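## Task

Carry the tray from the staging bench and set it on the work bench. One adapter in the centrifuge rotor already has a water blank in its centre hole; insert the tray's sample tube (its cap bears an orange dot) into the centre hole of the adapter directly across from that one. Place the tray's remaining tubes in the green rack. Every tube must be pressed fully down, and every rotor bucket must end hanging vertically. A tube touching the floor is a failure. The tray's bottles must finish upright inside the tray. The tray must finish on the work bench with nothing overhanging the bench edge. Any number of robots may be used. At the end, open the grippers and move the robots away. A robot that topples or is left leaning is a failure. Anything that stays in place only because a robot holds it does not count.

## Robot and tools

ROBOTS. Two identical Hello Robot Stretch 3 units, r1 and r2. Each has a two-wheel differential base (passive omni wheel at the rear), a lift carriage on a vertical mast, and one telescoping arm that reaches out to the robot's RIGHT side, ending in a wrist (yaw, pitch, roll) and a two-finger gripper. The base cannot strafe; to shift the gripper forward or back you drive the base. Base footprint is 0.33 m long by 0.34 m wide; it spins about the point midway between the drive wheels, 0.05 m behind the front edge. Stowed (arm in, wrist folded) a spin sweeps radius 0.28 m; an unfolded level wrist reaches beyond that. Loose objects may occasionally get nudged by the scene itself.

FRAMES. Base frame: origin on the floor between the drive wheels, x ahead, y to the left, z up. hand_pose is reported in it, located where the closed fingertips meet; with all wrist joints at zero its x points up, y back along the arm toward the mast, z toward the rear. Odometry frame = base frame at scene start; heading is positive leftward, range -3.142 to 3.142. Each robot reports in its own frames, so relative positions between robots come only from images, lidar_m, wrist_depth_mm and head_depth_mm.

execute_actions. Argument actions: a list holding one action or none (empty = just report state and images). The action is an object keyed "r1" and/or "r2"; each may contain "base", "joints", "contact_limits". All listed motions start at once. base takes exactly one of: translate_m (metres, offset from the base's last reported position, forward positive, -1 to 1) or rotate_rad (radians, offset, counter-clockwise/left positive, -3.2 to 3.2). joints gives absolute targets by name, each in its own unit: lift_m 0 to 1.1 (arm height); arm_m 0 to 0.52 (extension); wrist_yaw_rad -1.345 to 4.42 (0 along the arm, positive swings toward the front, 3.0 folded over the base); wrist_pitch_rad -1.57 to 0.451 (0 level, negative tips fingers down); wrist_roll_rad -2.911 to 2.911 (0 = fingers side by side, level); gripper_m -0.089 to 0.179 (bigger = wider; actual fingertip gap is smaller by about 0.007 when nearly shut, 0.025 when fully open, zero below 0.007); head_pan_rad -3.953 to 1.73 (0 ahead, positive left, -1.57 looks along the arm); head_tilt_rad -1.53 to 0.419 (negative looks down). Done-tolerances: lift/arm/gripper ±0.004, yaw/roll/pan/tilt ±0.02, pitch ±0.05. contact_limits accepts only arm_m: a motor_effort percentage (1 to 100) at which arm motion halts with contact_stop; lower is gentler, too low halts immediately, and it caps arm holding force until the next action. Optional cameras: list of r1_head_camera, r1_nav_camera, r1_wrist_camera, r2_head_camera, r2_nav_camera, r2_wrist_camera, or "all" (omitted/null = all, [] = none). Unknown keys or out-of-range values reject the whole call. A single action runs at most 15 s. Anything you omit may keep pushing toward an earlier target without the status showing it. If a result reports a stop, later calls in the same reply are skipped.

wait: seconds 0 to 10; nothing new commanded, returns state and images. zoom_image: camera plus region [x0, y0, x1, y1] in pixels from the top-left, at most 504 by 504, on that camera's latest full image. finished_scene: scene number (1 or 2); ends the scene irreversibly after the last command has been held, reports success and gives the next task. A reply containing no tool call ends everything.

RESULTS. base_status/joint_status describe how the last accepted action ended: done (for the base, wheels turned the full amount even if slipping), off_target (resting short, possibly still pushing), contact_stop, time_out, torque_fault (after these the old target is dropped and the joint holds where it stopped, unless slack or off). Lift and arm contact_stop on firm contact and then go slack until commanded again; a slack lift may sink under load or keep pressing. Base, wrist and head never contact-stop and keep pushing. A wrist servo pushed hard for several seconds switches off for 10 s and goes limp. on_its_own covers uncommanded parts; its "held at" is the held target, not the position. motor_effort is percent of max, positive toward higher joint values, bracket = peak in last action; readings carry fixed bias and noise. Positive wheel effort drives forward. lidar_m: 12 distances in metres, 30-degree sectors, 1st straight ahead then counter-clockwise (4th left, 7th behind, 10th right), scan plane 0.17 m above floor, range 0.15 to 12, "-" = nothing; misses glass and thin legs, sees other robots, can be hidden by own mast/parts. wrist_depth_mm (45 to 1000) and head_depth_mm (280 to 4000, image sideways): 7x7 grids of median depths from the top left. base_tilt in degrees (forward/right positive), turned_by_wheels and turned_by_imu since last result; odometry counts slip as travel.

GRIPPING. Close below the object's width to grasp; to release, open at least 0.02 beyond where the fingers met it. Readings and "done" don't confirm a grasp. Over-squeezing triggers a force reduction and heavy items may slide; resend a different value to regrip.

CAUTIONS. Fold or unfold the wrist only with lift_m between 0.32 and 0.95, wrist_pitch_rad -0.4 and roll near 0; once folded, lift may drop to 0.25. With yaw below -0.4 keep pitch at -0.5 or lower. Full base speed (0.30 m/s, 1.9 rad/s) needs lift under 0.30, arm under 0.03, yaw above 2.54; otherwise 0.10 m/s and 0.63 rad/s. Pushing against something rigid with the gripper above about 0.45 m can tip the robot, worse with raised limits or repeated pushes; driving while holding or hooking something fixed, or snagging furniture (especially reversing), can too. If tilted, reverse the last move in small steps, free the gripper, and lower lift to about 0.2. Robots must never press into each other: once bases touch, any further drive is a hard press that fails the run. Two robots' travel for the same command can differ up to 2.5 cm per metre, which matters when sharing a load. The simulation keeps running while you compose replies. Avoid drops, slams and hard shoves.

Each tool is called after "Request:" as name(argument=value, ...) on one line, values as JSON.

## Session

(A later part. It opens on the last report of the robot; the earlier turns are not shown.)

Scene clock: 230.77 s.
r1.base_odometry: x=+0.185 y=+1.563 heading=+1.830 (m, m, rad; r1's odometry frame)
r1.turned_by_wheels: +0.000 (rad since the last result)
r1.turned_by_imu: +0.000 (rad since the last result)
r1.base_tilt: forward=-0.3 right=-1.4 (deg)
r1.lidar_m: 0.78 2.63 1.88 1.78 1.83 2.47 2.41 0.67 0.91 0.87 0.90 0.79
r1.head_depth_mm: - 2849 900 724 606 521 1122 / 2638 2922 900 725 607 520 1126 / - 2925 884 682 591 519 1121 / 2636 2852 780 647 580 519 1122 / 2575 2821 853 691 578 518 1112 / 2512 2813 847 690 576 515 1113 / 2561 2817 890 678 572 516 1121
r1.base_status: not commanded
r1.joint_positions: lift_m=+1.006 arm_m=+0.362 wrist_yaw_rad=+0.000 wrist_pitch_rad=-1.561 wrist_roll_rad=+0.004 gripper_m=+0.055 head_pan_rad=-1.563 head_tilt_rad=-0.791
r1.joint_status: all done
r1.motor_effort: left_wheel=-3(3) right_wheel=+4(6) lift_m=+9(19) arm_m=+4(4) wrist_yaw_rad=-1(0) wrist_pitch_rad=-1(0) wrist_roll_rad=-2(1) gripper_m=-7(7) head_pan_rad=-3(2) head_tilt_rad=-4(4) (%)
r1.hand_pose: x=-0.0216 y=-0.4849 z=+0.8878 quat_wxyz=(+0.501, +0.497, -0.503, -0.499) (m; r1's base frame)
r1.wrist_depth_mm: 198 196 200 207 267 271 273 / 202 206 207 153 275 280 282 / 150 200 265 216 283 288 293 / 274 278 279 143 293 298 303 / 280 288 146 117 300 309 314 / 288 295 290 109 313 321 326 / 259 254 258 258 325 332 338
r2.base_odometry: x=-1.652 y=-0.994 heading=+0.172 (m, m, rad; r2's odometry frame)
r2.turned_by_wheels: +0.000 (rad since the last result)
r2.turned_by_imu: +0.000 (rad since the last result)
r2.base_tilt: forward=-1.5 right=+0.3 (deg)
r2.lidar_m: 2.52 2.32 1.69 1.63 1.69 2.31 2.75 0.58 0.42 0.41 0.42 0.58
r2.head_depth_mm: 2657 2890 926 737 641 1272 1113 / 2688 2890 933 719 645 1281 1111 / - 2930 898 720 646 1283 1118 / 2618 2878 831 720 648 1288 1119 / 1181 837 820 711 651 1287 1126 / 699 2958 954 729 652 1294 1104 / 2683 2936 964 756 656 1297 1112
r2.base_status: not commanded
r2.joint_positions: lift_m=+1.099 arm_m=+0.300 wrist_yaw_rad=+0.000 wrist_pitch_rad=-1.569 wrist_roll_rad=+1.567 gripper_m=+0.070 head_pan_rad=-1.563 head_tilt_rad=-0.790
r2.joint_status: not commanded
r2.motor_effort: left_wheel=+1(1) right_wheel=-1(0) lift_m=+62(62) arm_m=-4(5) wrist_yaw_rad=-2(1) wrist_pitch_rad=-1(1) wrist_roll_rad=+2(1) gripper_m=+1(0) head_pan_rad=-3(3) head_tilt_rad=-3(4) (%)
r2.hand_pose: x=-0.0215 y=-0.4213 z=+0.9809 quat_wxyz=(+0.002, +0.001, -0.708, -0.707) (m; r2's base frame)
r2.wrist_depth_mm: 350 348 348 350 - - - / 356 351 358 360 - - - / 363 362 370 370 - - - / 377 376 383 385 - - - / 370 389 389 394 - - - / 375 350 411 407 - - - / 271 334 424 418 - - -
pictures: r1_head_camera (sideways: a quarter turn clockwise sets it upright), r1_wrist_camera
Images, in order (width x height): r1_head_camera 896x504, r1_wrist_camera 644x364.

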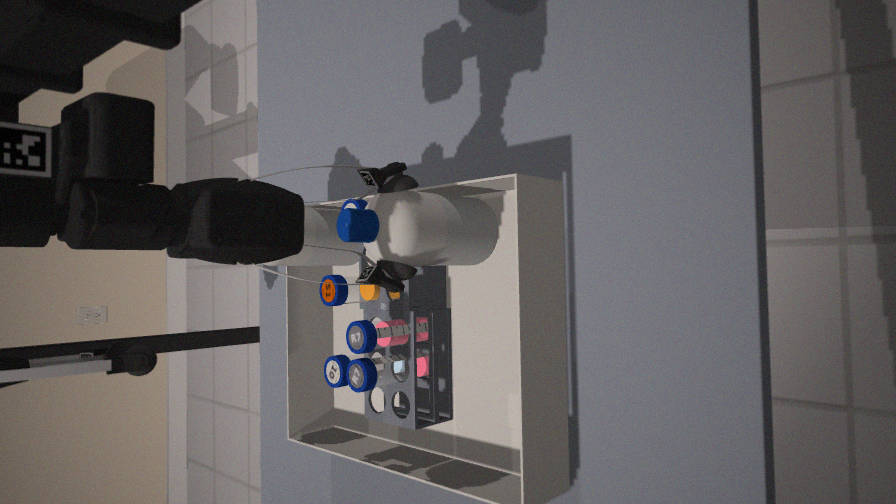

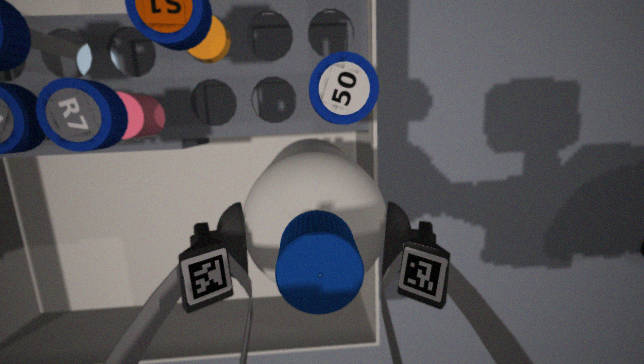

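Request:
execute_actions(actions=[{"r1":{"joints":{"lift_m":1.012,"arm_m":0.354}}}], cameras=[])

Request:
execute_actions(actions=[{"r1":{"joints":{"gripper_m":-0.01}}}], cameras=["r1_wrist_camera"])

Request:
execute_actions(actions=[{"r1":{"joints":{"lift_m":1.05}}}], cameras=["r1_wrist_camera","r1_head_camera"])

Scene clock: 243.23 s.
r1.base_odometry: x=+0.185 y=+1.563 heading=+1.830 (m, m, rad; r1's odometry frame)
r1.turned_by_wheels: +0.000 (rad since the last result)
r1.turned_by_imu: +0.001 (rad since the last result)
r1.base_tilt: forward=-0.3 right=-1.4 (deg)
r1.lidar_m: 0.78 2.64 1.88 1.77 1.83 2.47 2.40 0.67 0.92 0.88 0.90 0.79
r1.head_depth_mm: - 2904 902 726 606 520 1122 / 2598 2845 901 723 605 520 1119 / - 2928 869 685 591 518 1124 / 2625 2881 785 625 581 519 1116 / 2552 2803 851 692 576 517 1121 / 2548 2802 843 691 573 517 1122 / 2574 2816 887 678 575 516 1122
r1.base_status: not commanded
r1.joint_positions: lift_m=+1.012 arm_m=+0.354 wrist_yaw_rad=+0.000 wrist_pitch_rad=-1.556 wrist_roll_rad=+0.004 gripper_m=+0.055 head_pan_rad=-1.563 head_tilt_rad=-0.791
r1.joint_status: all done
r1.motor_effort: left_wheel=-2(3) right_wheel=+2(4) lift_m=+22(24) arm_m=-3(5) wrist_yaw_rad=+0(1) wrist_pitch_rad=-3(4) wrist_roll_rad=-2(2) gripper_m=-6(7) head_pan_rad=-2(3) head_tilt_rad=-4(3) (%)
r1.hand_pose: x=-0.0216 y=-0.4791 z=+0.8938 quat_wxyz=(+0.503, +0.495, -0.504, -0.498) (m; r1's base frame)
r1.wrist_depth_mm: 212 204 205 211 272 277 279 / 152 209 213 158 280 285 288 / 190 216 279 236 288 294 298 / 279 284 286 147 298 304 306 / 288 294 151 113 306 314 320 / 295 298 297 116 320 324 332 / 257 259 265 263 329 337 343
r2.base_odometry: x=-1.652 y=-0.994 heading=+0.172 (m, m, rad; r2's odometry frame)
r2.turned_by_wheels: +0.000 (rad since the last result)
r2.turned_by_imu: +0.000 (rad since the last result)
r2.base_tilt: forward=-1.5 right=+0.3 (deg)
r2.lidar_m: 2.51 2.31 1.69 1.63 1.69 2.31 2.75 0.58 0.42 0.41 0.42 0.58
r2.head_depth_mm: 2682 2900 929 735 642 1272 1113 / 2687 2871 933 719 644 1279 1114 / - 2927 898 719 645 1283 1116 / 2605 2854 828 719 648 1287 1120 / 1159 833 819 711 651 1287 1122 / 700 2949 954 728 653 1296 1111 / 2671 2932 960 756 654 1300 1109
r2.base_status: not commanded
r2.joint_positions: lift_m=+1.099 arm_m=+0.300 wrist_yaw_rad=+0.000 wrist_pitch_rad=-1.569 wrist_roll_rad=+1.567 gripper_m=+0.070 head_pan_rad=-1.563 head_tilt_rad=-0.790
r2.joint_status: not commanded
r2.motor_effort: left_wheel=+1(1) right_wheel=+0(1) lift_m=+62(62) arm_m=-4(4) wrist_yaw_rad=+0(0) wrist_pitch_rad=-1(1) wrist_roll_rad=+1(1) gripper_m=+0(0) head_pan_rad=-3(3) head_tilt_rad=-3(3) (%)
r2.hand_pose: x=-0.0215 y=-0.4213 z=+0.9809 quat_wxyz=(+0.002, +0.001, -0.708, -0.707) (m; r2's base frame)
r2.wrist_depth_mm: 346 346 350 348 - - - / 354 351 359 357 - - - / 364 364 373 368 - - - / 374 378 381 382 - - - / 372 391 392 395 - - - / 375 351 410 410 - - - / 271 338 425 417 - - -
pictures: none
No camera images: the call's "cameras" was empty. Leave "cameras" out to get every camera's image.

Scene clock: 244.37 s.
r1.base_odometry: x=+0.185 y=+1.563 heading=+1.830 (m, m, rad; r1's odometry frame)
r1.turned_by_wheels: +0.000 (rad since the last result)
r1.turned_by_imu: +0.000 (rad since the last result)
r1.base_tilt: forward=-0.2 right=-1.4 (deg)
r1.lidar_m: 0.78 2.64 1.88 1.77 1.83 2.47 2.41 0.67 0.92 0.87 0.90 0.78
r1.head_depth_mm: - 2856 907 724 606 520 1121 / 2584 2816 899 722 605 520 1126 / - 2937 873 683 590 520 1115 / 2642 2822 783 633 582 519 1123 / 2573 2804 854 690 576 517 1119 / 2563 2810 846 691 573 517 1118 / 2586 2783 885 678 574 516 1120
r1.base_status: not commanded
r1.joint_positions: lift_m=+1.012 arm_m=+0.354 wrist_yaw_rad=+0.000 wrist_pitch_rad=-1.559 wrist_roll_rad=+0.003 gripper_m=-0.009 head_pan_rad=-1.563 head_tilt_rad=-0.791
r1.joint_status: all done
r1.motor_effort: left_wheel=-2(2) right_wheel=+2(2) lift_m=+20(22) arm_m=-3(3) wrist_yaw_rad=+0(0) wrist_pitch_rad=-1(4) wrist_roll_rad=-2(2) gripper_m=-28(99) head_pan_rad=-2(3) head_tilt_rad=-5(4) (%)
r1.hand_pose: x=-0.0216 y=-0.4783 z=+0.8940 quat_wxyz=(+0.502, +0.496, -0.503, -0.498) (m; r1's base frame)
r1.wrist_depth_mm: 218 204 205 212 273 277 281 / 152 208 215 159 280 285 290 / 190 216 278 223 291 293 298 / 280 283 285 147 299 305 310 / 288 293 153 114 308 315 319 / 295 301 294 116 324 325 331 / 262 258 264 325 333 339 343
r2.base_odometry: x=-1.652 y=-0.994 heading=+0.172 (m, m, rad; r2's odometry frame)
r2.turned_by_wheels: +0.000 (rad since the last result)
r2.turned_by_imu: +0.000 (rad since the last result)
r2.base_tilt: forward=-1.5 right=+0.3 (deg)
r2.lidar_m: 2.52 2.31 1.69 1.63 1.69 2.31 2.75 0.58 0.42 0.41 0.42 0.58
r2.head_depth_mm: 2690 2897 930 735 641 1274 1107 / 2682 2878 933 718 643 1279 1114 / - 2924 899 720 646 1279 1120 / 2615 2851 830 721 649 1285 1121 / 1152 834 820 713 651 1291 1124 / 704 2931 954 731 653 1297 1112 / 2680 2951 960 756 657 1300 1114
r2.base_status: not commanded
r2.joint_positions: lift_m=+1.099 arm_m=+0.300 wrist_yaw_rad=+0.000 wrist_pitch_rad=-1.569 wrist_roll_rad=+1.567 gripper_m=+0.070 head_pan_rad=-1.563 head_tilt_rad=-0.790
r2.joint_status: not commanded
r2.motor_effort: left_wheel=+1(1) right_wheel=+0(1) lift_m=+62(62) arm_m=-4(4) wrist_yaw_rad=-1(0) wrist_pitch_rad=-1(1) wrist_roll_rad=+1(2) gripper_m=+0(0) head_pan_rad=-3(3) head_tilt_rad=-4(4) (%)
r2.hand_pose: x=-0.0215 y=-0.4213 z=+0.9809 quat_wxyz=(+0.002, +0.001, -0.708, -0.707) (m; r2's base frame)
r2.wrist_depth_mm: 350 345 350 347 - - - / 357 352 358 359 - - - / 360 364 368 371 - - - / 375 379 384 385 - - - / 368 388 391 394 - - - / 375 350 412 407 - - - / 270 338 419 423 - - -
pictures: r1_wrist_camera
Images, in order (width x height): r1_wrist_camera 644x364.

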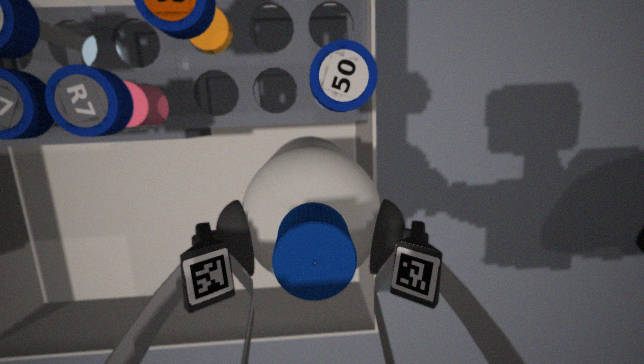

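Scene clock: 245.83 s.
r1.base_odometry: x=+0.185 y=+1.563 heading=+1.830 (m, m, rad; r1's odometry frame)
r1.turned_by_wheels: +0.000 (rad since the last result)
r1.turned_by_imu: +0.000 (rad since the last result)
r1.base_tilt: forward=-0.2 right=-1.4 (deg)
r1.lidar_m: 0.78 2.64 1.88 1.78 1.82 2.47 2.40 0.67 0.92 0.87 0.90 0.79
r1.head_depth_mm: 2638 2862 905 725 607 521 1120 / 2714 2901 900 723 604 520 1128 / - 2837 898 683 589 519 1125 / 2599 2846 740 638 580 518 1121 / 2576 2793 849 692 577 519 1126 / 2536 2830 846 690 574 517 1112 / 2562 2782 890 677 574 515 1117
r1.base_status: not commanded
r1.joint_positions: lift_m=+1.050 arm_m=+0.354 wrist_yaw_rad=+0.000 wrist_pitch_rad=-1.561 wrist_roll_rad=+0.003 gripper_m=-0.006 head_pan_rad=-1.563 head_tilt_rad=-0.791
r1.joint_status: all done
r1.motor_effort: left_wheel=-1(2) right_wheel=+2(2) lift_m=+24(20) arm_m=-2(3) wrist_yaw_rad=+0(0) wrist_pitch_rad=+0(2) wrist_roll_rad=-2(2) gripper_m=-14(28) head_pan_rad=-3(3) head_tilt_rad=-5(5) (%)
r1.hand_pose: x=-0.0216 y=-0.4777 z=+0.9319 quat_wxyz=(+0.502, +0.497, -0.503, -0.499) (m; r1's base frame)
r1.wrist_depth_mm: 181 266 197 246 308 313 316 / 190 244 250 237 317 322 325 / 251 250 308 253 328 333 340 / 311 322 322 174 340 344 347 / 314 331 336 145 350 357 359 / 301 323 299 308 366 370 373 / 353 358 364 371 373 385 390
r2.base_odometry: x=-1.652 y=-0.994 heading=+0.172 (m, m, rad; r2's odometry frame)
r2.turned_by_wheels: +0.000 (rad since the last result)
r2.turned_by_imu: +0.000 (rad since the last result)
r2.base_tilt: forward=-1.5 right=+0.2 (deg)
r2.lidar_m: 2.51 2.31 1.69 1.63 1.69 2.31 2.75 0.58 0.42 0.41 0.42 0.58
r2.head_depth_mm: 2682 2907 928 734 641 1276 1109 / 2699 2857 933 719 643 1281 1115 / - 2926 901 720 647 1287 1115 / 2606 2872 830 721 649 1289 1122 / 740 1481 820 711 651 1288 1120 / 2625 2959 952 728 653 1289 1103 / 2669 2928 961 754 655 1302 1110
r2.base_status: not commanded
r2.joint_positions: lift_m=+1.099 arm_m=+0.300 wrist_yaw_rad=+0.000 wrist_pitch_rad=-1.569 wrist_roll_rad=+1.567 gripper_m=+0.070 head_pan_rad=-1.563 head_tilt_rad=-0.790
r2.joint_status: not commanded
r2.motor_effort: left_wheel=+1(1) right_wheel=+0(1) lift_m=+62(62) arm_m=-4(4) wrist_yaw_rad=-1(0) wrist_pitch_rad=-1(1) wrist_roll_rad=+2(2) gripper_m=+0(0) head_pan_rad=-3(3) head_tilt_rad=-3(3) (%)
r2.hand_pose: x=-0.0215 y=-0.4213 z=+0.9809 quat_wxyz=(+0.002, +0.001, -0.708, -0.707) (m; r2's base frame)
r2.wrist_depth_mm: 349 348 347 350 - - - / 357 350 358 360 - - - / 365 362 367 367 - - - / 378 377 377 379 - - - / 370 390 391 395 - - - / 376 350 411 406 - - - / 270 336 426 420 - - -
pictures: r1_head_camera (sideways: a quarter turn clockwise sets it upright), r1_wrist_camera
Images, in order (width x height): r1_head_camera 896x504, r1_wrist_camera 644x364.

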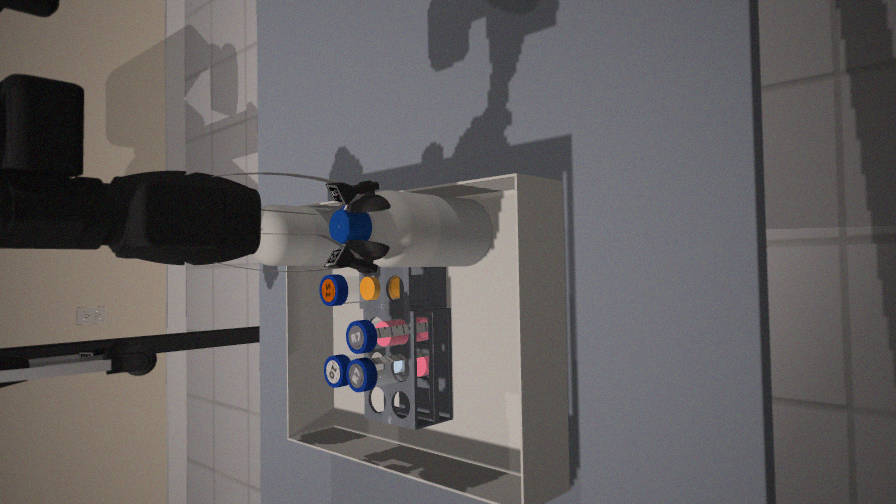

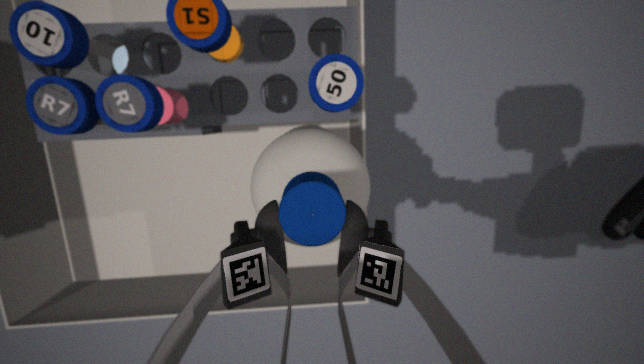

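Request:
execute_actions(actions=[{"r1":{"joints":{"gripper_m":0.04}}}], cameras=[])

Request:
execute_actions(actions=[{"r1":{"joints":{"lift_m":1.028}}}], cameras=[])

Request:
execute_actions(actions=[{"r1":{"joints":{"gripper_m":-0.03}}}], cameras=["r1_wrist_camera"])

Request:
execute_actions(actions=[{"r1":{"joints":{"lift_m":1.06}}}], cameras=["r1_wrist_camera","r1_head_camera"])

Scene clock: 254.20 s.
r1.base_odometry: x=+0.185 y=+1.563 heading=+1.830 (m, m, rad; r1's odometry frame)
r1.turned_by_wheels: +0.000 (rad since the last result)
r1.turned_by_imu: +0.001 (rad since the last result)
r1.base_tilt: forward=-0.4 right=-1.4 (deg)
r1.lidar_m: 0.78 2.64 1.88 1.77 1.83 2.47 2.41 0.67 0.92 0.87 0.90 0.79
r1.head_depth_mm: 2635 2892 902 727 607 521 1119 / 2741 2842 900 724 604 520 1118 / - 2832 895 687 591 519 1117 / 2618 2849 743 651 581 518 1122 / 2558 2805 853 692 579 518 1124 / 2586 2796 847 690 574 518 1116 / 2575 2813 890 678 574 516 1118
r1.base_status: not commanded
r1.joint_positions: lift_m=+1.050 arm_m=+0.354 wrist_yaw_rad=+0.000 wrist_pitch_rad=-1.561 wrist_roll_rad=+0.003 gripper_m=+0.040 head_pan_rad=-1.563 head_tilt_rad=-0.791
r1.joint_status: all done
r1.motor_effort: left_wheel=-2(2) right_wheel=+2(2) lift_m=+22(23) arm_m=-2(3) wrist_yaw_rad=+0(1) wrist_pitch_rad=+0(0) wrist_roll_rad=-2(1) gripper_m=+0(75) head_pan_rad=-2(3) head_tilt_rad=-5(5) (%)
r1.hand_pose: x=-0.0216 y=-0.4776 z=+0.9320 quat_wxyz=(+0.502, +0.497, -0.503, -0.499) (m; r1's base frame)
r1.wrist_depth_mm: 182 267 197 248 309 315 318 / 190 244 250 238 316 322 329 / 252 253 318 257 327 332 340 / 313 319 324 184 339 344 350 / 314 332 336 152 351 358 360 / 302 323 301 315 365 370 378 / 352 355 364 371 379 383 389
r2.base_odometry: x=-1.652 y=-0.994 heading=+0.172 (m, m, rad; r2's odometry frame)
r2.turned_by_wheels: +0.000 (rad since the last result)
r2.turned_by_imu: +0.000 (rad since the last result)
r2.base_tilt: forward=-1.5 right=+0.3 (deg)
r2.lidar_m: 2.52 2.32 1.69 1.63 1.69 2.30 2.74 0.58 0.42 0.41 0.42 0.58
r2.head_depth_mm: 2671 2880 928 737 640 1274 1111 / 2676 2899 930 719 644 1276 1115 / - 2956 898 720 646 1284 1117 / 2593 2859 832 723 647 1281 1125 / 740 1473 820 711 651 1292 1125 / 2608 2923 954 731 653 1298 1106 / 2697 2935 961 756 657 1294 1111
r2.base_status: not commanded
r2.joint_positions: lift_m=+1.099 arm_m=+0.300 wrist_yaw_rad=+0.000 wrist_pitch_rad=-1.569 wrist_roll_rad=+1.567 gripper_m=+0.070 head_pan_rad=-1.563 head_tilt_rad=-0.790
r2.joint_status: not commanded
r2.motor_effort: left_wheel=+1(1) right_wheel=-1(1) lift_m=+62(62) arm_m=-4(4) wrist_yaw_rad=-1(0) wrist_pitch_rad=-1(1) wrist_roll_rad=+1(2) gripper_m=+0(0) head_pan_rad=-3(3) head_tilt_rad=-3(3) (%)
r2.hand_pose: x=-0.0215 y=-0.4213 z=+0.9809 quat_wxyz=(+0.002, +0.001, -0.708, -0.707) (m; r2's base frame)
r2.wrist_depth_mm: 347 349 349 348 - - - / 355 351 359 362 - - - / 363 361 367 370 - - - / 377 376 382 379 - - - / 369 390 394 393 - - - / 376 349 410 405 - - - / 271 339 424 422 - - -
pictures: none
No camera images: the call's "cameras" was empty. Leave "cameras" out to get every camera's image.

Scene clock: 255.87 s.
r1.base_odometry: x=+0.185 y=+1.563 heading=+1.830 (m, m, rad; r1's odometry frame)
r1.turned_by_wheels: +0.000 (rad since the last result)
r1.turned_by_imu: -0.001 (rad since the last result)
r1.base_tilt: forward=-0.2 right=-1.5 (deg)
r1.lidar_m: 0.78 2.63 1.88 1.78 1.82 2.47 2.40 0.67 0.91 0.87 0.90 0.79
r1.head_depth_mm: 2667 2853 908 724 605 531 1123 / 2780 2897 898 724 604 520 1117 / - 2848 898 683 590 520 1126 / 2627 2861 765 627 581 519 1121 / 2574 2776 850 689 577 518 1117 / 2523 2815 845 689 575 518 1118 / 2557 2833 890 681 574 516 1117
r1.base_status: not commanded
r1.joint_positions: lift_m=+1.040 arm_m=+0.354 wrist_yaw_rad=+0.000 wrist_pitch_rad=-1.562 wrist_roll_rad=+0.003 gripper_m=+0.040 head_pan_rad=-1.563 head_tilt_rad=-0.791
r1.joint_status: lift_m contact_stop (moved -0.009 of -0.022)
r1.on_its_own: lift_m is slack since a contact_stop, until your next command for it (your +1.028 is given up)
r1.motor_effort: left_wheel=-1(3) right_wheel=+1(7) lift_m=+17(17) arm_m=-2(2) wrist_yaw_rad=+0(0) wrist_pitch_rad=+0(0) wrist_roll_rad=-2(2) gripper_m=-1(3) head_pan_rad=-3(3) head_tilt_rad=-5(5) (%)
r1.hand_pose: x=-0.0216 y=-0.4775 z=+0.9226 quat_wxyz=(+0.502, +0.497, -0.503, -0.499) (m; r1's base frame)
r1.wrist_depth_mm: 175 247 231 236 300 303 309 / 181 237 241 187 309 314 320 / 217 244 307 249 320 324 330 / 307 314 316 175 329 334 338 / 312 323 327 143 339 348 351 / 303 324 292 304 352 360 367 / 342 346 354 359 366 372 382
r2.base_odometry: x=-1.652 y=-0.994 heading=+0.172 (m, m, rad; r2's odometry frame)
r2.turned_by_wheels: +0.000 (rad since the last result)
r2.turned_by_imu: +0.000 (rad since the last result)
r2.base_tilt: forward=-1.5 right=+0.3 (deg)
r2.lidar_m: 2.52 2.31 1.69 1.63 1.69 2.31 2.75 0.58 0.42 0.41 0.42 0.58
r2.head_depth_mm: 2664 2941 928 736 640 1272 1118 / 2717 2881 933 720 644 1280 1112 / - 2956 899 719 646 1282 1116 / 2642 2855 828 719 646 1284 1120 / 738 1367 816 711 652 1289 1124 / 2637 2943 952 730 654 1296 1106 / 2670 2916 959 754 656 1297 1106
r2.base_status: not commanded
r2.joint_positions: lift_m=+1.099 arm_m=+0.300 wrist_yaw_rad=+0.000 wrist_pitch_rad=-1.569 wrist_roll_rad=+1.567 gripper_m=+0.070 head_pan_rad=-1.563 head_tilt_rad=-0.790
r2.joint_status: not commanded
r2.motor_effort: left_wheel=+1(1) right_wheel=+0(1) lift_m=+62(62) arm_m=-4(5) wrist_yaw_rad=-1(1) wrist_pitch_rad=-1(1) wrist_roll_rad=+2(1) gripper_m=+0(1) head_pan_rad=-3(3) head_tilt_rad=-3(4) (%)
r2.hand_pose: x=-0.0215 y=-0.4213 z=+0.9809 quat_wxyz=(+0.002, +0.001, -0.708, -0.707) (m; r2's base frame)
r2.wrist_depth_mm: 343 349 347 348 - - - / 353 353 358 359 - - - / 363 363 372 373 - - - / 375 375 381 381 - - - / 369 390 393 394 - - - / 377 350 413 406 - - - / 270 338 415 420 - - -
pictures: none
No camera images: the call's "cameras" was empty. Leave "cameras" out to get every camera's image.

not run: a stop came earlier in this reply.

not run: a stop came earlier in this reply.

Request:
execute_actions(actions=[{"r1":{"joints":{"gripper_m":0.065,"lift_m":1.055}}}], cameras=[])

Request:
execute_actions(actions=[{"r1":{"joints":{"lift_m":1.024}}}], cameras=["r1_wrist_camera"])

Request:
execute_actions(actions=[{"r1":{"joints":{"gripper_m":-0.03}}}], cameras=["r1_wrist_camera"])

Request:
execute_actions(actions=[{"r1":{"joints":{"lift_m":1.06}}}], cameras=["r1_wrist_camera","r1_head_camera"])

Scene clock: 264.60 s.
r1.base_odometry: x=+0.185 y=+1.563 heading=+1.830 (m, m, rad; r1's odometry frame)
r1.turned_by_wheels: +0.000 (rad since the last result)
r1.turned_by_imu: +0.001 (rad since the last result)
r1.base_tilt: forward=-0.2 right=-1.4 (deg)
r1.lidar_m: 0.78 2.64 1.88 1.78 1.82 2.47 2.40 0.67 0.91 0.87 0.90 0.79
r1.head_depth_mm: 2631 2879 901 725 607 522 1128 / 2740 2899 898 723 607 520 1123 / - 2833 893 680 589 519 1124 / 2600 2874 744 625 582 518 1119 / 2560 2820 852 690 578 519 1123 / 2524 2775 848 690 573 517 1119 / 2628 2792 891 679 573 516 1116
r1.base_status: not commanded
r1.joint_positions: lift_m=+1.055 arm_m=+0.354 wrist_yaw_rad=+0.000 wrist_pitch_rad=-1.561 wrist_roll_rad=+0.003 gripper_m=+0.065 head_pan_rad=-1.563 head_tilt_rad=-0.791
r1.joint_status: all done
r1.motor_effort: left_wheel=+0(0) right_wheel=+1(1) lift_m=+22(23) arm_m=-2(2) wrist_yaw_rad=+0(1) wrist_pitch_rad=+0(0) wrist_roll_rad=-2(1) gripper_m=+0(77) head_pan_rad=-2(3) head_tilt_rad=-5(4) (%)
r1.hand_pose: x=-0.0216 y=-0.4775 z=+0.9370 quat_wxyz=(+0.502, +0.497, -0.503, -0.499) (m; r1's base frame)
r1.wrist_depth_mm: 186 261 200 279 312 317 322 / 195 250 254 246 322 326 332 / 269 256 320 262 333 338 344 / 316 327 328 189 345 350 353 / 313 336 337 194 356 362 367 / 304 326 311 326 - 376 384 / 360 366 370 375 383 390 398
r2.base_odometry: x=-1.652 y=-0.994 heading=+0.172 (m, m, rad; r2's odometry frame)
r2.turned_by_wheels: +0.000 (rad since the last result)
r2.turned_by_imu: +0.000 (rad since the last result)
r2.base_tilt: forward=-1.5 right=+0.3 (deg)
r2.lidar_m: 2.52 2.32 1.69 1.63 1.69 2.31 2.75 0.58 0.42 0.41 0.42 0.58
r2.head_depth_mm: 2662 2924 928 736 641 1269 1116 / 2686 2878 931 718 643 1274 1115 / - 2930 901 719 648 1278 1119 / 2614 2865 831 721 648 1285 1121 / 740 2861 820 712 652 1288 1123 / 2609 2892 955 729 654 1295 1104 / 2671 2934 963 756 656 1299 1111
r2.base_status: not commanded
r2.joint_positions: lift_m=+1.099 arm_m=+0.300 wrist_yaw_rad=+0.000 wrist_pitch_rad=-1.569 wrist_roll_rad=+1.567 gripper_m=+0.070 head_pan_rad=-1.563 head_tilt_rad=-0.790
r2.joint_status: not commanded
r2.motor_effort: left_wheel=+1(1) right_wheel=-1(1) lift_m=+62(62) arm_m=-4(4) wrist_yaw_rad=-1(1) wrist_pitch_rad=-1(1) wrist_roll_rad=+2(2) gripper_m=+0(1) head_pan_rad=-3(3) head_tilt_rad=-4(3) (%)
r2.hand_pose: x=-0.0215 y=-0.4213 z=+0.9809 quat_wxyz=(+0.002, +0.001, -0.708, -0.707) (m; r2's base frame)
r2.wrist_depth_mm: 348 348 348 349 - - - / 357 356 358 357 - - - / 367 364 370 369 - - - / 374 381 384 382 - - - / 368 390 393 392 - - - / 378 351 415 407 - - - / 272 337 422 419 - - -
pictures: none
No camera images: the call's "cameras" was empty. Leave "cameras" out to get every camera's image.

Scene clock: 265.67 s.
r1.base_odometry: x=+0.185 y=+1.563 heading=+1.830 (m, m, rad; r1's odometry frame)
r1.turned_by_wheels: +0.000 (rad since the last result)
r1.turned_by_imu: +0.000 (rad since the last result)
r1.base_tilt: forward=-0.2 right=-1.4 (deg)
r1.lidar_m: 0.78 2.64 1.88 1.77 1.83 2.46 2.41 0.67 0.92 0.87 0.90 0.78
r1.head_depth_mm: 2732 2868 902 723 604 520 1128 / 2591 2846 897 723 606 520 1123 / - 2839 883 682 590 519 1122 / 2609 2825 766 627 580 519 1122 / 2539 2781 849 692 576 517 1118 / 2535 2821 850 690 575 516 1121 / 2611 2799 891 678 575 517 1111
r1.base_status: not commanded
r1.joint_positions: lift_m=+1.024 arm_m=+0.354 wrist_yaw_rad=+0.000 wrist_pitch_rad=-1.561 wrist_roll_rad=+0.003 gripper_m=+0.065 head_pan_rad=-1.563 head_tilt_rad=-0.791
r1.joint_status: all done
r1.motor_effort: left_wheel=-1(1) right_wheel=+1(1) lift_m=+13(21) arm_m=-2(2) wrist_yaw_rad=-1(0) wrist_pitch_rad=+0(0) wrist_roll_rad=-1(1) gripper_m=+1(0) head_pan_rad=-2(3) head_tilt_rad=-4(4) (%)
r1.hand_pose: x=-0.0216 y=-0.4775 z=+0.9065 quat_wxyz=(+0.502, +0.497, -0.503, -0.499) (m; r1's base frame)
r1.wrist_depth_mm: 214 216 215 224 283 287 292 / 169 219 225 170 292 296 300 / 226 229 290 234 301 306 310 / 290 295 298 158 312 319 322 / 299 303 172 126 324 328 333 / 303 312 293 286 - 341 347 / 276 272 333 340 346 355 360
r2.base_odometry: x=-1.652 y=-0.994 heading=+0.172 (m, m, rad; r2's odometry frame)
r2.turned_by_wheels: +0.000 (rad since the last result)
r2.turned_by_imu: +0.000 (rad since the last result)
r2.base_tilt: forward=-1.5 right=+0.3 (deg)
r2.lidar_m: 2.52 2.32 1.69 1.63 1.69 2.30 2.75 0.58 0.42 0.41 0.42 0.58
r2.head_depth_mm: 2678 2877 928 737 640 1271 1112 / 2699 2856 931 719 644 1280 1116 / - 2939 897 720 646 1281 1119 / 2609 2837 832 723 648 1285 1124 / 1159 864 819 711 650 1292 1123 / 2642 2913 955 729 653 1298 1111 / 2673 2882 959 754 654 1294 1109
r2.base_status: not commanded
r2.joint_positions: lift_m=+1.099 arm_m=+0.300 wrist_yaw_rad=+0.000 wrist_pitch_rad=-1.569 wrist_roll_rad=+1.567 gripper_m=+0.070 head_pan_rad=-1.563 head_tilt_rad=-0.790
r2.joint_status: not commanded
r2.motor_effort: left_wheel=+1(1) right_wheel=-1(0) lift_m=+62(62) arm_m=-4(4) wrist_yaw_rad=-1(1) wrist_pitch_rad=-1(1) wrist_roll_rad=+2(2) gripper_m=+0(1) head_pan_rad=-3(3) head_tilt_rad=-3(2) (%)
r2.hand_pose: x=-0.0215 y=-0.4213 z=+0.9809 quat_wxyz=(+0.002, +0.001, -0.708, -0.707) (m; r2's base frame)
r2.wrist_depth_mm: 347 346 349 350 - - - / 357 352 359 360 - - - / 364 363 369 367 - - - / 376 376 382 383 - - - / 367 388 392 393 - - - / 380 349 409 410 - - - / 272 337 424 423 - - -
pictures: r1_wrist_camera
Images, in order (width x height): r1_wrist_camera 644x364.

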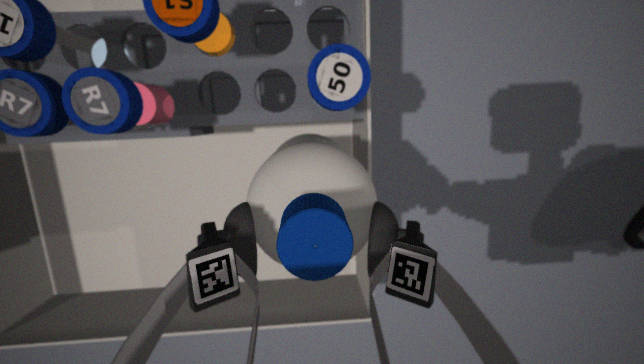

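Scene clock: 267.10 s.
r1.base_odometry: x=+0.185 y=+1.563 heading=+1.830 (m, m, rad; r1's odometry frame)
r1.turned_by_wheels: +0.000 (rad since the last result)
r1.turned_by_imu: +0.000 (rad since the last result)
r1.base_tilt: forward=-0.2 right=-1.4 (deg)
r1.lidar_m: 0.79 2.64 1.88 1.77 1.83 2.47 2.40 0.67 0.92 0.87 0.90 0.79
r1.head_depth_mm: 2711 2847 909 724 606 531 1119 / 2589 2902 900 726 605 520 1128 / - 2867 883 681 592 519 1120 / 2588 2835 766 636 581 520 1121 / 2536 2853 851 694 579 518 1125 / 2578 2831 847 693 574 517 1119 / 2576 2791 891 682 575 515 1125
r1.base_status: not commanded
r1.joint_positions: lift_m=+1.024 arm_m=+0.354 wrist_yaw_rad=+0.000 wrist_pitch_rad=-1.562 wrist_roll_rad=+0.003 gripper_m=-0.029 head_pan_rad=-1.563 head_tilt_rad=-0.791
r1.joint_status: all done
r1.motor_effort: left_wheel=-1(1) right_wheel=+1(1) lift_m=+11(14) arm_m=+0(2) wrist_yaw_rad=+0(0) wrist_pitch_rad=+0(1) wrist_roll_rad=-2(2) gripper_m=-30(99) head_pan_rad=-3(2) head_tilt_rad=-5(4) (%)
r1.hand_pose: x=-0.0216 y=-0.4772 z=+0.9067 quat_wxyz=(+0.501, +0.497, -0.502, -0.499) (m; r1's base frame)
r1.wrist_depth_mm: 214 219 217 223 286 290 294 / 169 221 227 173 293 299 303 / 228 231 293 236 304 309 313 / 294 298 300 159 314 320 322 / 303 308 309 127 324 329 334 / 304 314 - 289 339 341 348 / 274 331 337 345 348 353 359
r2.base_odometry: x=-1.652 y=-0.994 heading=+0.172 (m, m, rad; r2's odometry frame)
r2.turned_by_wheels: +0.000 (rad since the last result)
r2.turned_by_imu: +0.000 (rad since the last result)
r2.base_tilt: forward=-1.5 right=+0.3 (deg)
r2.lidar_m: 2.51 2.31 1.69 1.63 1.69 2.31 2.75 0.59 0.42 0.41 0.42 0.58
r2.head_depth_mm: 2678 2908 927 736 641 1269 1111 / 2667 2854 932 719 643 1277 1116 / - 2933 899 721 647 1285 1121 / 2584 2839 829 720 649 1289 1125 / 1162 1344 819 712 652 1292 1124 / 2624 2952 954 729 653 1288 1109 / 2697 2958 961 756 656 1299 1109
r2.base_status: not commanded
r2.joint_positions: lift_m=+1.099 arm_m=+0.300 wrist_yaw_rad=+0.000 wrist_pitch_rad=-1.569 wrist_roll_rad=+1.567 gripper_m=+0.070 head_pan_rad=-1.563 head_tilt_rad=-0.790
r2.joint_status: not commanded
r2.motor_effort: left_wheel=+1(1) right_wheel=+0(0) lift_m=+62(62) arm_m=-4(4) wrist_yaw_rad=+0(1) wrist_pitch_rad=-1(1) wrist_roll_rad=+1(2) gripper_m=+0(0) head_pan_rad=-3(3) head_tilt_rad=-3(3) (%)
r2.hand_pose: x=-0.0215 y=-0.4213 z=+0.9809 quat_wxyz=(+0.002, +0.001, -0.708, -0.707) (m; r2's base frame)
r2.wrist_depth_mm: 347 348 351 350 - - - / 359 352 363 357 - - - / 363 363 371 369 - - - / 373 380 381 384 - - - / 366 387 391 399 - - - / 372 349 413 408 - - - / 273 338 425 422 - - -
pictures: r1_wrist_camera
Images, in order (width x height): r1_wrist_camera 644x364.

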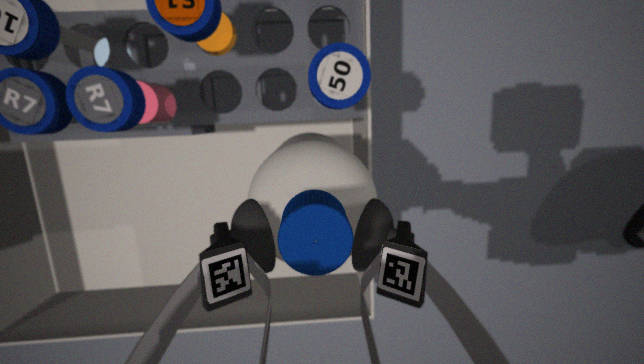

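Scene clock: 269.03 s.
r1.base_odometry: x=+0.185 y=+1.563 heading=+1.830 (m, m, rad; r1's odometry frame)
r1.turned_by_wheels: +0.000 (rad since the last result)
r1.turned_by_imu: +0.001 (rad since the last result)
r1.base_tilt: forward=-0.1 right=-1.4 (deg)
r1.lidar_m: 0.79 2.64 1.89 1.78 1.82 2.46 2.41 0.67 0.92 0.87 0.90 0.79
r1.head_depth_mm: 2671 2909 900 725 605 530 1122 / 2701 2834 902 722 604 519 1122 / - 2853 867 680 590 518 1124 / 2636 2837 759 640 581 518 1118 / 2546 2774 851 691 577 517 1118 / 2577 2799 849 693 576 517 1123 / 2566 2810 893 678 575 517 1117
r1.base_status: not commanded
r1.joint_positions: lift_m=+1.060 arm_m=+0.354 wrist_yaw_rad=+0.000 wrist_pitch_rad=-1.561 wrist_roll_rad=+0.003 gripper_m=-0.026 head_pan_rad=-1.563 head_tilt_rad=-0.792
r1.joint_status: all done
r1.motor_effort: left_wheel=+0(1) right_wheel=+1(2) lift_m=+22(21) arm_m=-1(1) wrist_yaw_rad=+0(0) wrist_pitch_rad=+0(2) wrist_roll_rad=-1(2) gripper_m=-9(30) head_pan_rad=-3(3) head_tilt_rad=-5(5) (%)
r1.hand_pose: x=-0.0216 y=-0.4774 z=+0.9420 quat_wxyz=(+0.502, +0.497, -0.503, -0.499) (m; r1's base frame)
r1.wrist_depth_mm: 191 277 246 306 319 322 329 / 201 253 259 251 327 331 337 / 285 263 266 193 338 341 349 / 318 333 335 155 347 355 360 / 315 343 347 - 365 368 374 / 304 323 334 - 375 381 390 / 365 370 376 383 388 397 405
r2.base_odometry: x=-1.652 y=-0.994 heading=+0.172 (m, m, rad; r2's odometry frame)
r2.turned_by_wheels: +0.000 (rad since the last result)
r2.turned_by_imu: +0.000 (rad since the last result)
r2.base_tilt: forward=-1.5 right=+0.3 (deg)
r2.lidar_m: 2.52 2.31 1.69 1.63 1.69 2.31 2.75 0.58 0.42 0.41 0.42 0.58
r2.head_depth_mm: 2664 2931 927 737 641 1270 1111 / 2683 2880 932 718 644 1280 1116 / - 2930 899 721 645 1280 1118 / 2594 2867 830 723 649 1283 1117 / 1194 1395 808 709 652 1294 1129 / 2616 2912 954 732 654 1294 1105 / 2674 2912 959 756 656 1297 1105
r2.base_status: not commanded
r2.joint_positions: lift_m=+1.099 arm_m=+0.300 wrist_yaw_rad=+0.000 wrist_pitch_rad=-1.569 wrist_roll_rad=+1.567 gripper_m=+0.070 head_pan_rad=-1.563 head_tilt_rad=-0.790
r2.joint_status: not commanded
r2.motor_effort: left_wheel=+1(1) right_wheel=-1(0) lift_m=+62(62) arm_m=-4(4) wrist_yaw_rad=+0(1) wrist_pitch_rad=-1(1) wrist_roll_rad=+1(2) gripper_m=+0(0) head_pan_rad=-3(4) head_tilt_rad=-3(3) (%)
r2.hand_pose: x=-0.0215 y=-0.4213 z=+0.9809 quat_wxyz=(+0.002, +0.001, -0.708, -0.707) (m; r2's base frame)
r2.wrist_depth_mm: 349 348 347 347 - - - / 356 353 361 361 - - - / 363 363 368 370 - - - / 375 382 381 381 - - - / 368 389 391 394 - - - / 373 350 412 408 - - - / 271 337 423 421 - - -
pictures: r1_head_camera (sideways: a quarter turn clockwise sets it upright), r1_wrist_camera
Images, in order (width x height): r1_head_camera 896x504, r1_wrist_camera 644x364.

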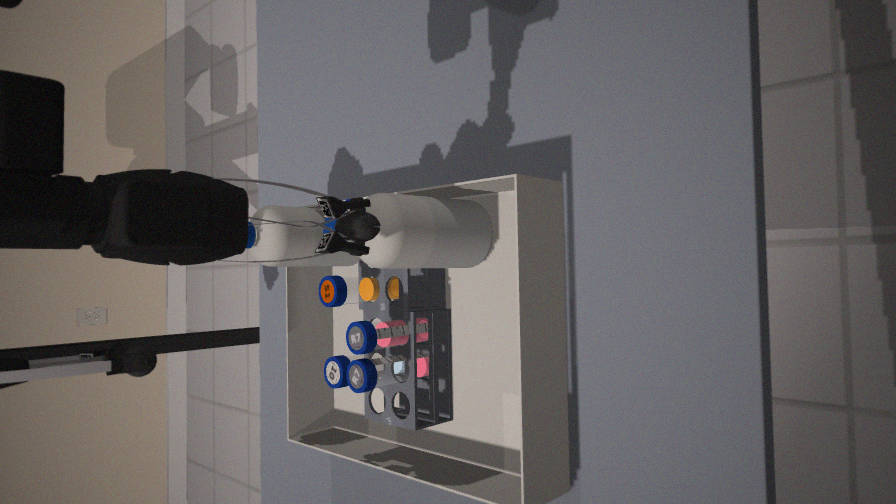

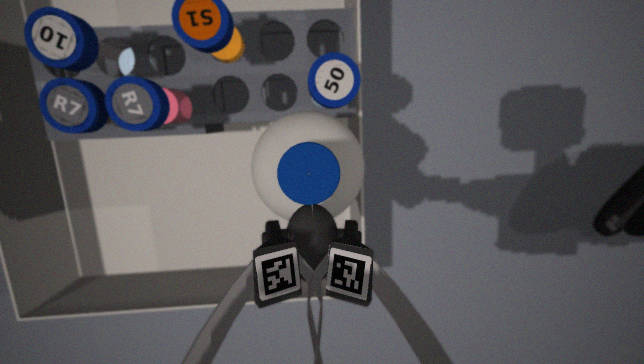

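Request:
execute_actions(actions=[{"r1":{"joints":{"gripper_m":0.1,"arm_m":0.373}}}], cameras=[])

Request:
execute_actions(actions=[{"r1":{"joints":{"lift_m":0.985}}}], cameras=["r1_wrist_camera"])

Request:
execute_actions(actions=[{"r1":{"base":{"translate_m":0.07}}}], cameras=["r1_wrist_camera","r1_head_camera"])

Scene clock: 278.77 s.
r1.base_odometry: x=+0.185 y=+1.563 heading=+1.830 (m, m, rad; r1's odometry frame)
r1.turned_by_wheels: +0.000 (rad since the last result)
r1.turned_by_imu: +0.001 (rad since the last result)
r1.base_tilt: forward=-0.3 right=-1.4 (deg)
r1.lidar_m: 0.79 2.65 1.88 1.78 1.82 2.48 2.40 0.67 0.92 0.88 0.90 0.79
r1.head_depth_mm: 2649 2910 900 722 604 520 1126 / 2696 2833 902 725 605 521 1122 / 2676 2800 868 702 591 519 1127 / 2613 2830 727 612 581 519 1125 / 2588 2816 851 692 576 517 1116 / 2513 2829 849 689 573 517 1119 / 2610 2810 888 678 574 517 1116
r1.base_status: not commanded
r1.joint_positions: lift_m=+1.060 arm_m=+0.373 wrist_yaw_rad=+0.000 wrist_pitch_rad=-1.561 wrist_roll_rad=+0.003 gripper_m=+0.100 head_pan_rad=-1.563 head_tilt_rad=-0.792
r1.joint_status: all done
r1.motor_effort: left_wheel=+0(2) right_wheel=+1(1) lift_m=+22(22) arm_m=+3(6) wrist_yaw_rad=+0(1) wrist_pitch_rad=+0(0) wrist_roll_rad=-1(1) gripper_m=+0(80) head_pan_rad=-3(2) head_tilt_rad=-4(4) (%)
r1.hand_pose: x=-0.0216 y=-0.4960 z=+0.9420 quat_wxyz=(+0.502, +0.497, -0.503, -0.499) (m; r1's base frame)
r1.wrist_depth_mm: 296 301 255 306 317 323 327 / 195 257 258 263 329 333 337 / 230 206 270 269 339 344 349 / 310 329 331 230 349 351 359 / 316 340 184 213 359 367 370 / 312 352 332 323 376 384 387 / 306 370 374 382 386 395 402
r2.base_odometry: x=-1.652 y=-0.994 heading=+0.172 (m, m, rad; r2's odometry frame)
r2.turned_by_wheels: +0.000 (rad since the last result)
r2.turned_by_imu: +0.000 (rad since the last result)
r2.base_tilt: forward=-1.5 right=+0.3 (deg)
r2.lidar_m: 2.51 2.31 1.69 1.63 1.69 2.31 2.75 0.58 0.42 0.41 0.42 0.58
r2.head_depth_mm: 2659 2902 930 736 640 1270 1109 / 2675 2892 933 721 644 1277 1119 / - 2915 898 720 645 1285 1115 / 2587 2851 830 722 649 1291 1122 / 1178 1477 820 711 650 1289 1123 / 2582 2893 952 730 654 1290 1107 / 2671 2927 960 755 657 1300 1103
r2.base_status: not commanded
r2.joint_positions: lift_m=+1.099 arm_m=+0.300 wrist_yaw_rad=+0.000 wrist_pitch_rad=-1.569 wrist_roll_rad=+1.567 gripper_m=+0.070 head_pan_rad=-1.563 head_tilt_rad=-0.790
r2.joint_status: not commanded
r2.motor_effort: left_wheel=+1(1) right_wheel=-1(1) lift_m=+62(62) arm_m=-4(4) wrist_yaw_rad=+1(1) wrist_pitch_rad=-1(1) wrist_roll_rad=+1(1) gripper_m=+1(0) head_pan_rad=-3(3) head_tilt_rad=-3(3) (%)
r2.hand_pose: x=-0.0215 y=-0.4213 z=+0.9809 quat_wxyz=(+0.002, +0.001, -0.708, -0.707) (m; r2's base frame)
r2.wrist_depth_mm: 347 347 347 349 - - - / 354 355 358 359 - - - / 364 363 366 370 - - - / 378 378 381 380 - - - / 359 387 392 397 - - - / 377 353 407 408 - - - / 272 339 422 424 - - -
pictures: none
No camera images: the call's "cameras" was empty. Leave "cameras" out to get every camera's image.

Scene clock: 280.27 s.
r1.base_odometry: x=+0.185 y=+1.563 heading=+1.830 (m, m, rad; r1's odometry frame)
r1.turned_by_wheels: +0.000 (rad since the last result)
r1.turned_by_imu: +0.000 (rad since the last result)
r1.base_tilt: forward=-0.2 right=-1.4 (deg)
r1.lidar_m: 0.79 2.64 1.88 1.78 1.82 2.47 2.40 0.67 0.92 0.88 0.90 0.79
r1.head_depth_mm: - 2721 903 721 604 520 1124 / - 2843 902 724 605 519 1119 / - 2735 867 679 591 519 1121 / 2598 2843 737 626 583 517 1115 / 2542 2771 850 689 576 516 1111 / 2547 2810 844 688 575 517 1118 / 2549 2814 890 678 574 516 1117
r1.base_status: not commanded
r1.joint_positions: lift_m=+0.985 arm_m=+0.373 wrist_yaw_rad=+0.000 wrist_pitch_rad=-1.561 wrist_roll_rad=+0.003 gripper_m=+0.100 head_pan_rad=-1.563 head_tilt_rad=-0.792
r1.joint_status: all done
r1.motor_effort: left_wheel=+1(0) right_wheel=-1(2) lift_m=+13(19) arm_m=+4(4) wrist_yaw_rad=-1(0) wrist_pitch_rad=+0(1) wrist_roll_rad=-2(1) gripper_m=-1(3) head_pan_rad=-2(2) head_tilt_rad=-4(5) (%)
r1.hand_pose: x=-0.0216 y=-0.4960 z=+0.8675 quat_wxyz=(+0.502, +0.497, -0.503, -0.499) (m; r1's base frame)
r1.wrist_depth_mm: 180 124 181 187 246 249 254 / 185 187 188 132 252 257 262 / 130 188 223 196 262 265 270 / 254 255 258 149 271 275 278 / 262 264 124 122 277 286 290 / 270 273 125 100 290 295 301 / 276 269 241 90 302 306 311
r2.base_odometry: x=-1.652 y=-0.994 heading=+0.172 (m, m, rad; r2's odometry frame)
r2.turned_by_wheels: +0.000 (rad since the last result)
r2.turned_by_imu: +0.000 (rad since the last result)
r2.base_tilt: forward=-1.5 right=+0.2 (deg)
r2.lidar_m: 2.52 2.32 1.69 1.63 1.68 2.31 2.75 0.58 0.42 0.41 0.42 0.58
r2.head_depth_mm: 2682 2916 927 735 639 1277 1113 / 2697 2872 930 719 642 1284 1116 / - 2918 901 719 645 1279 1119 / 2584 2853 830 722 648 1285 1118 / 1212 823 820 711 651 1290 1121 / 655 2922 919 730 653 1293 1106 / 2670 2947 960 755 657 1300 1115
r2.base_status: not commanded
r2.joint_positions: lift_m=+1.099 arm_m=+0.300 wrist_yaw_rad=+0.000 wrist_pitch_rad=-1.569 wrist_roll_rad=+1.567 gripper_m=+0.070 head_pan_rad=-1.563 head_tilt_rad=-0.790
r2.joint_status: not commanded
r2.motor_effort: left_wheel=+1(1) right_wheel=-1(1) lift_m=+62(62) arm_m=-4(4) wrist_yaw_rad=+1(0) wrist_pitch_rad=-1(1) wrist_roll_rad=+2(2) gripper_m=+0(0) head_pan_rad=-3(3) head_tilt_rad=-3(4) (%)
r2.hand_pose: x=-0.0215 y=-0.4213 z=+0.9809 quat_wxyz=(+0.002, +0.001, -0.708, -0.707) (m; r2's base frame)
r2.wrist_depth_mm: 347 345 350 350 - - - / 356 351 357 357 - - - / 362 361 367 370 - - - / 377 378 379 381 - - - / 359 388 390 395 - - - / 384 350 407 410 - - - / 269 338 426 421 - - -
pictures: r1_wrist_camera
Images, in order (width x height): r1_wrist_camera 644x364.

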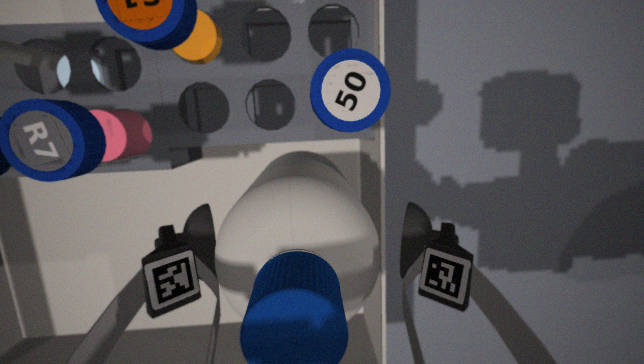

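Scene clock: 282.20 s.
r1.base_odometry: x=+0.167 y=+1.631 heading=+1.830 (m, m, rad; r1's odometry frame)
r1.turned_by_wheels: +0.000 (rad since the last result)
r1.turned_by_imu: +0.000 (rad since the last result)
r1.base_tilt: forward=-0.3 right=-1.3 (deg)
r1.lidar_m: 2.77 2.65 1.88 1.78 1.83 2.47 2.47 0.73 0.91 0.87 0.90 0.72
r1.head_depth_mm: - 2707 904 725 606 521 1123 / - 2847 901 707 591 519 1124 / - 2712 734 681 580 519 1122 / 2629 2849 685 650 575 519 1119 / 2457 2782 847 692 575 517 1121 / 2612 2833 864 697 580 518 1122 / 2544 2811 886 717 600 516 1093
r1.base_status: done
r1.joint_positions: lift_m=+0.985 arm_m=+0.373 wrist_yaw_rad=+0.000 wrist_pitch_rad=-1.561 wrist_roll_rad=+0.003 gripper_m=+0.100 head_pan_rad=-1.563 head_tilt_rad=-0.792
r1.joint_status: not commanded
r1.motor_effort: left_wheel=-1(7) right_wheel=+2(7) lift_m=+14(14) arm_m=+4(3) wrist_yaw_rad=+0(1) wrist_pitch_rad=+0(0) wrist_roll_rad=-2(1) gripper_m=+0(1) head_pan_rad=-2(3) head_tilt_rad=-5(3) (%)
r1.hand_pose: x=-0.0216 y=-0.4960 z=+0.8675 quat_wxyz=(+0.502, +0.497, -0.503, -0.499) (m; r1's base frame)
r1.wrist_depth_mm: 123 125 185 127 214 208 254 / 184 186 190 190 192 135 260 / 218 131 133 199 199 201 270 / 227 257 260 131 267 272 279 / 234 264 134 121 129 283 289 / 233 271 277 92 134 294 299 / 230 273 268 90 248 271 312
r2.base_odometry: x=-1.652 y=-0.994 heading=+0.172 (m, m, rad; r2's odometry frame)
r2.turned_by_wheels: +0.000 (rad since the last result)
r2.turned_by_imu: +0.000 (rad since the last result)
r2.base_tilt: forward=-1.5 right=+0.3 (deg)
r2.lidar_m: 2.52 2.31 1.69 1.63 1.69 2.31 2.74 0.58 0.42 0.41 0.42 0.58
r2.head_depth_mm: 2651 2890 926 736 642 1273 1114 / 2698 2900 933 719 643 1279 1112 / - 2946 900 719 646 1285 1120 / 2517 826 823 719 650 1285 1122 / 653 2858 819 711 650 1292 1122 / 2657 2929 952 729 652 1290 1109 / 2651 2931 960 756 657 1294 1114
r2.base_status: not commanded
r2.joint_positions: lift_m=+1.099 arm_m=+0.300 wrist_yaw_rad=+0.000 wrist_pitch_rad=-1.569 wrist_roll_rad=+1.567 gripper_m=+0.070 head_pan_rad=-1.563 head_tilt_rad=-0.790
r2.joint_status: not commanded
r2.motor_effort: left_wheel=+1(1) right_wheel=-1(1) lift_m=+62(62) arm_m=-4(4) wrist_yaw_rad=-1(1) wrist_pitch_rad=-1(1) wrist_roll_rad=+2(1) gripper_m=+1(0) head_pan_rad=-3(3) head_tilt_rad=-3(3) (%)
r2.hand_pose: x=-0.0215 y=-0.4213 z=+0.9809 quat_wxyz=(+0.002, +0.001, -0.708, -0.707) (m; r2's base frame)
r2.wrist_depth_mm: 347 347 347 348 - - - / 355 353 360 358 - - - / 364 366 369 369 - - - / 376 377 382 380 - - - / 360 388 393 396 - - - / 378 354 411 406 - - - / 271 339 421 422 - - -
pictures: r1_head_camera (sideways: a quarter turn clockwise sets it upright), r1_wrist_camera
Images, in order (width x height): r1_head_camera 896x504, r1_wrist_camera 644x364.

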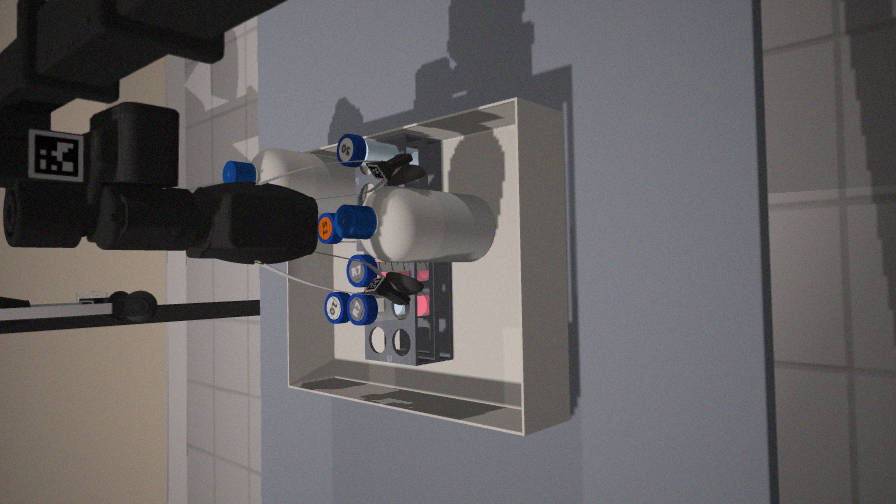

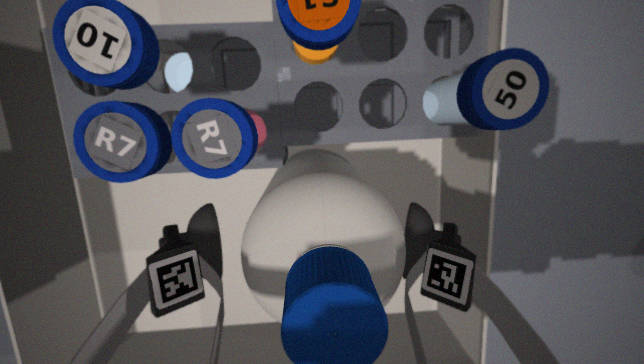

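Request:
execute_actions(actions=[{"r1":{"base":{"translate_m":0.115}}}], cameras=["r1_wrist_camera","r1_head_camera"])

Scene clock: 289.53 s.
r1.base_odometry: x=+0.138 y=+1.742 heading=+1.830 (m, m, rad; r1's odometry frame)
r1.turned_by_wheels: +0.000 (rad since the last result)
r1.turned_by_imu: +0.001 (rad since the last result)
r1.base_tilt: forward=-0.3 right=-1.5 (deg)
r1.lidar_m: 2.64 2.65 1.89 1.78 1.83 2.47 2.59 0.84 0.91 0.87 0.90 0.61
r1.head_depth_mm: - 2692 872 694 583 521 1120 / - 2860 743 722 578 519 1126 / - 2763 843 662 577 519 1126 / 2526 2668 846 643 588 517 1126 / 2596 2787 893 721 602 516 1101 / 2597 2777 894 719 601 517 1099 / 2595 2783 890 716 602 516 1096
r1.base_status: done
r1.joint_positions: lift_m=+0.985 arm_m=+0.373 wrist_yaw_rad=+0.000 wrist_pitch_rad=-1.561 wrist_roll_rad=+0.003 gripper_m=+0.100 head_pan_rad=-1.563 head_tilt_rad=-0.792
r1.joint_status: not commanded
r1.motor_effort: left_wheel=-1(2) right_wheel=+2(9) lift_m=+13(14) arm_m=+4(4) wrist_yaw_rad=+0(0) wrist_pitch_rad=+0(0) wrist_roll_rad=-1(1) gripper_m=+0(1) head_pan_rad=-2(3) head_tilt_rad=-4(4) (%)
r1.hand_pose: x=-0.0216 y=-0.4960 z=+0.8675 quat_wxyz=(+0.502, +0.497, -0.503, -0.499) (m; r1's base frame)
r1.wrist_depth_mm: 235 235 235 184 130 185 133 / 240 243 234 192 192 194 197 / 248 250 228 196 137 140 206 / 257 258 257 157 268 273 250 / 264 265 255 123 135 281 252 / 272 274 207 108 133 292 254 / 281 288 262 90 251 260 244
r2.base_odometry: x=-1.652 y=-0.994 heading=+0.172 (m, m, rad; r2's odometry frame)
r2.turned_by_wheels: +0.000 (rad since the last result)
r2.turned_by_imu: +0.000 (rad since the last result)
r2.base_tilt: forward=-1.5 right=+0.3 (deg)
r2.lidar_m: 2.52 2.32 1.69 1.62 1.69 2.31 2.75 0.58 0.42 0.41 0.42 0.58
r2.head_depth_mm: 2672 2896 930 734 640 1274 1112 / 2694 2874 934 719 644 1272 1113 / - 2932 865 719 645 1286 1121 / 667 2852 837 722 649 1288 1120 / 2649 2914 831 711 652 1288 1120 / 2697 2930 954 731 654 1294 1107 / 2693 2921 959 757 657 1300 1111
r2.base_status: not commanded
r2.joint_positions: lift_m=+1.099 arm_m=+0.300 wrist_yaw_rad=+0.000 wrist_pitch_rad=-1.569 wrist_roll_rad=+1.567 gripper_m=+0.070 head_pan_rad=-1.563 head_tilt_rad=-0.790
r2.joint_status: not commanded
r2.motor_effort: left_wheel=+1(1) right_wheel=-1(0) lift_m=+63(62) arm_m=-4(4) wrist_yaw_rad=-1(0) wrist_pitch_rad=-1(1) wrist_roll_rad=+1(1) gripper_m=+0(1) head_pan_rad=-3(4) head_tilt_rad=-4(3) (%)
r2.hand_pose: x=-0.0215 y=-0.4213 z=+0.9809 quat_wxyz=(+0.002, +0.001, -0.708, -0.707) (m; r2's base frame)
r2.wrist_depth_mm: 346 345 349 350 - - - / 356 355 361 358 - - - / 364 363 370 369 - - - / 375 379 384 383 - - - / 361 388 392 392 - - - / 384 354 406 410 - - - / 273 335 422 424 - - -
pictures: r1_head_camera (sideways: a quarter turn clockwise sets it upright), r1_wrist_camera
Images, in order (width x height): r1_head_camera 896x504, r1_wrist_camera 644x364.

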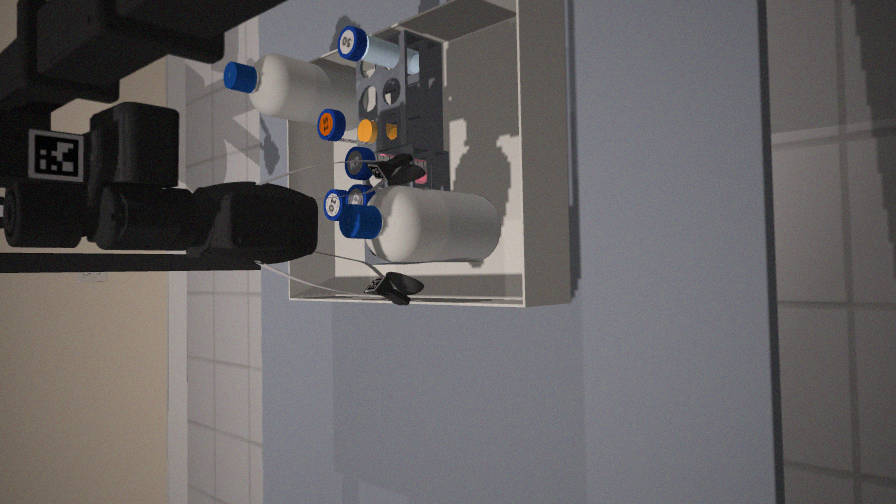

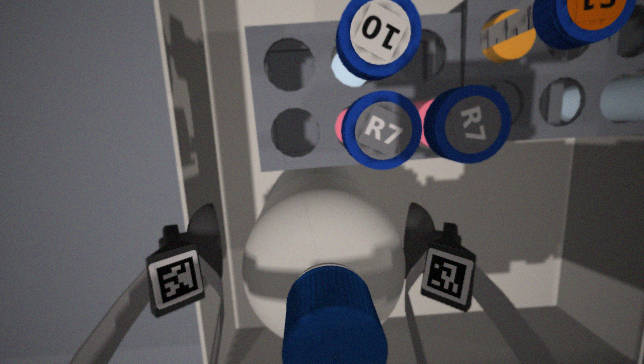

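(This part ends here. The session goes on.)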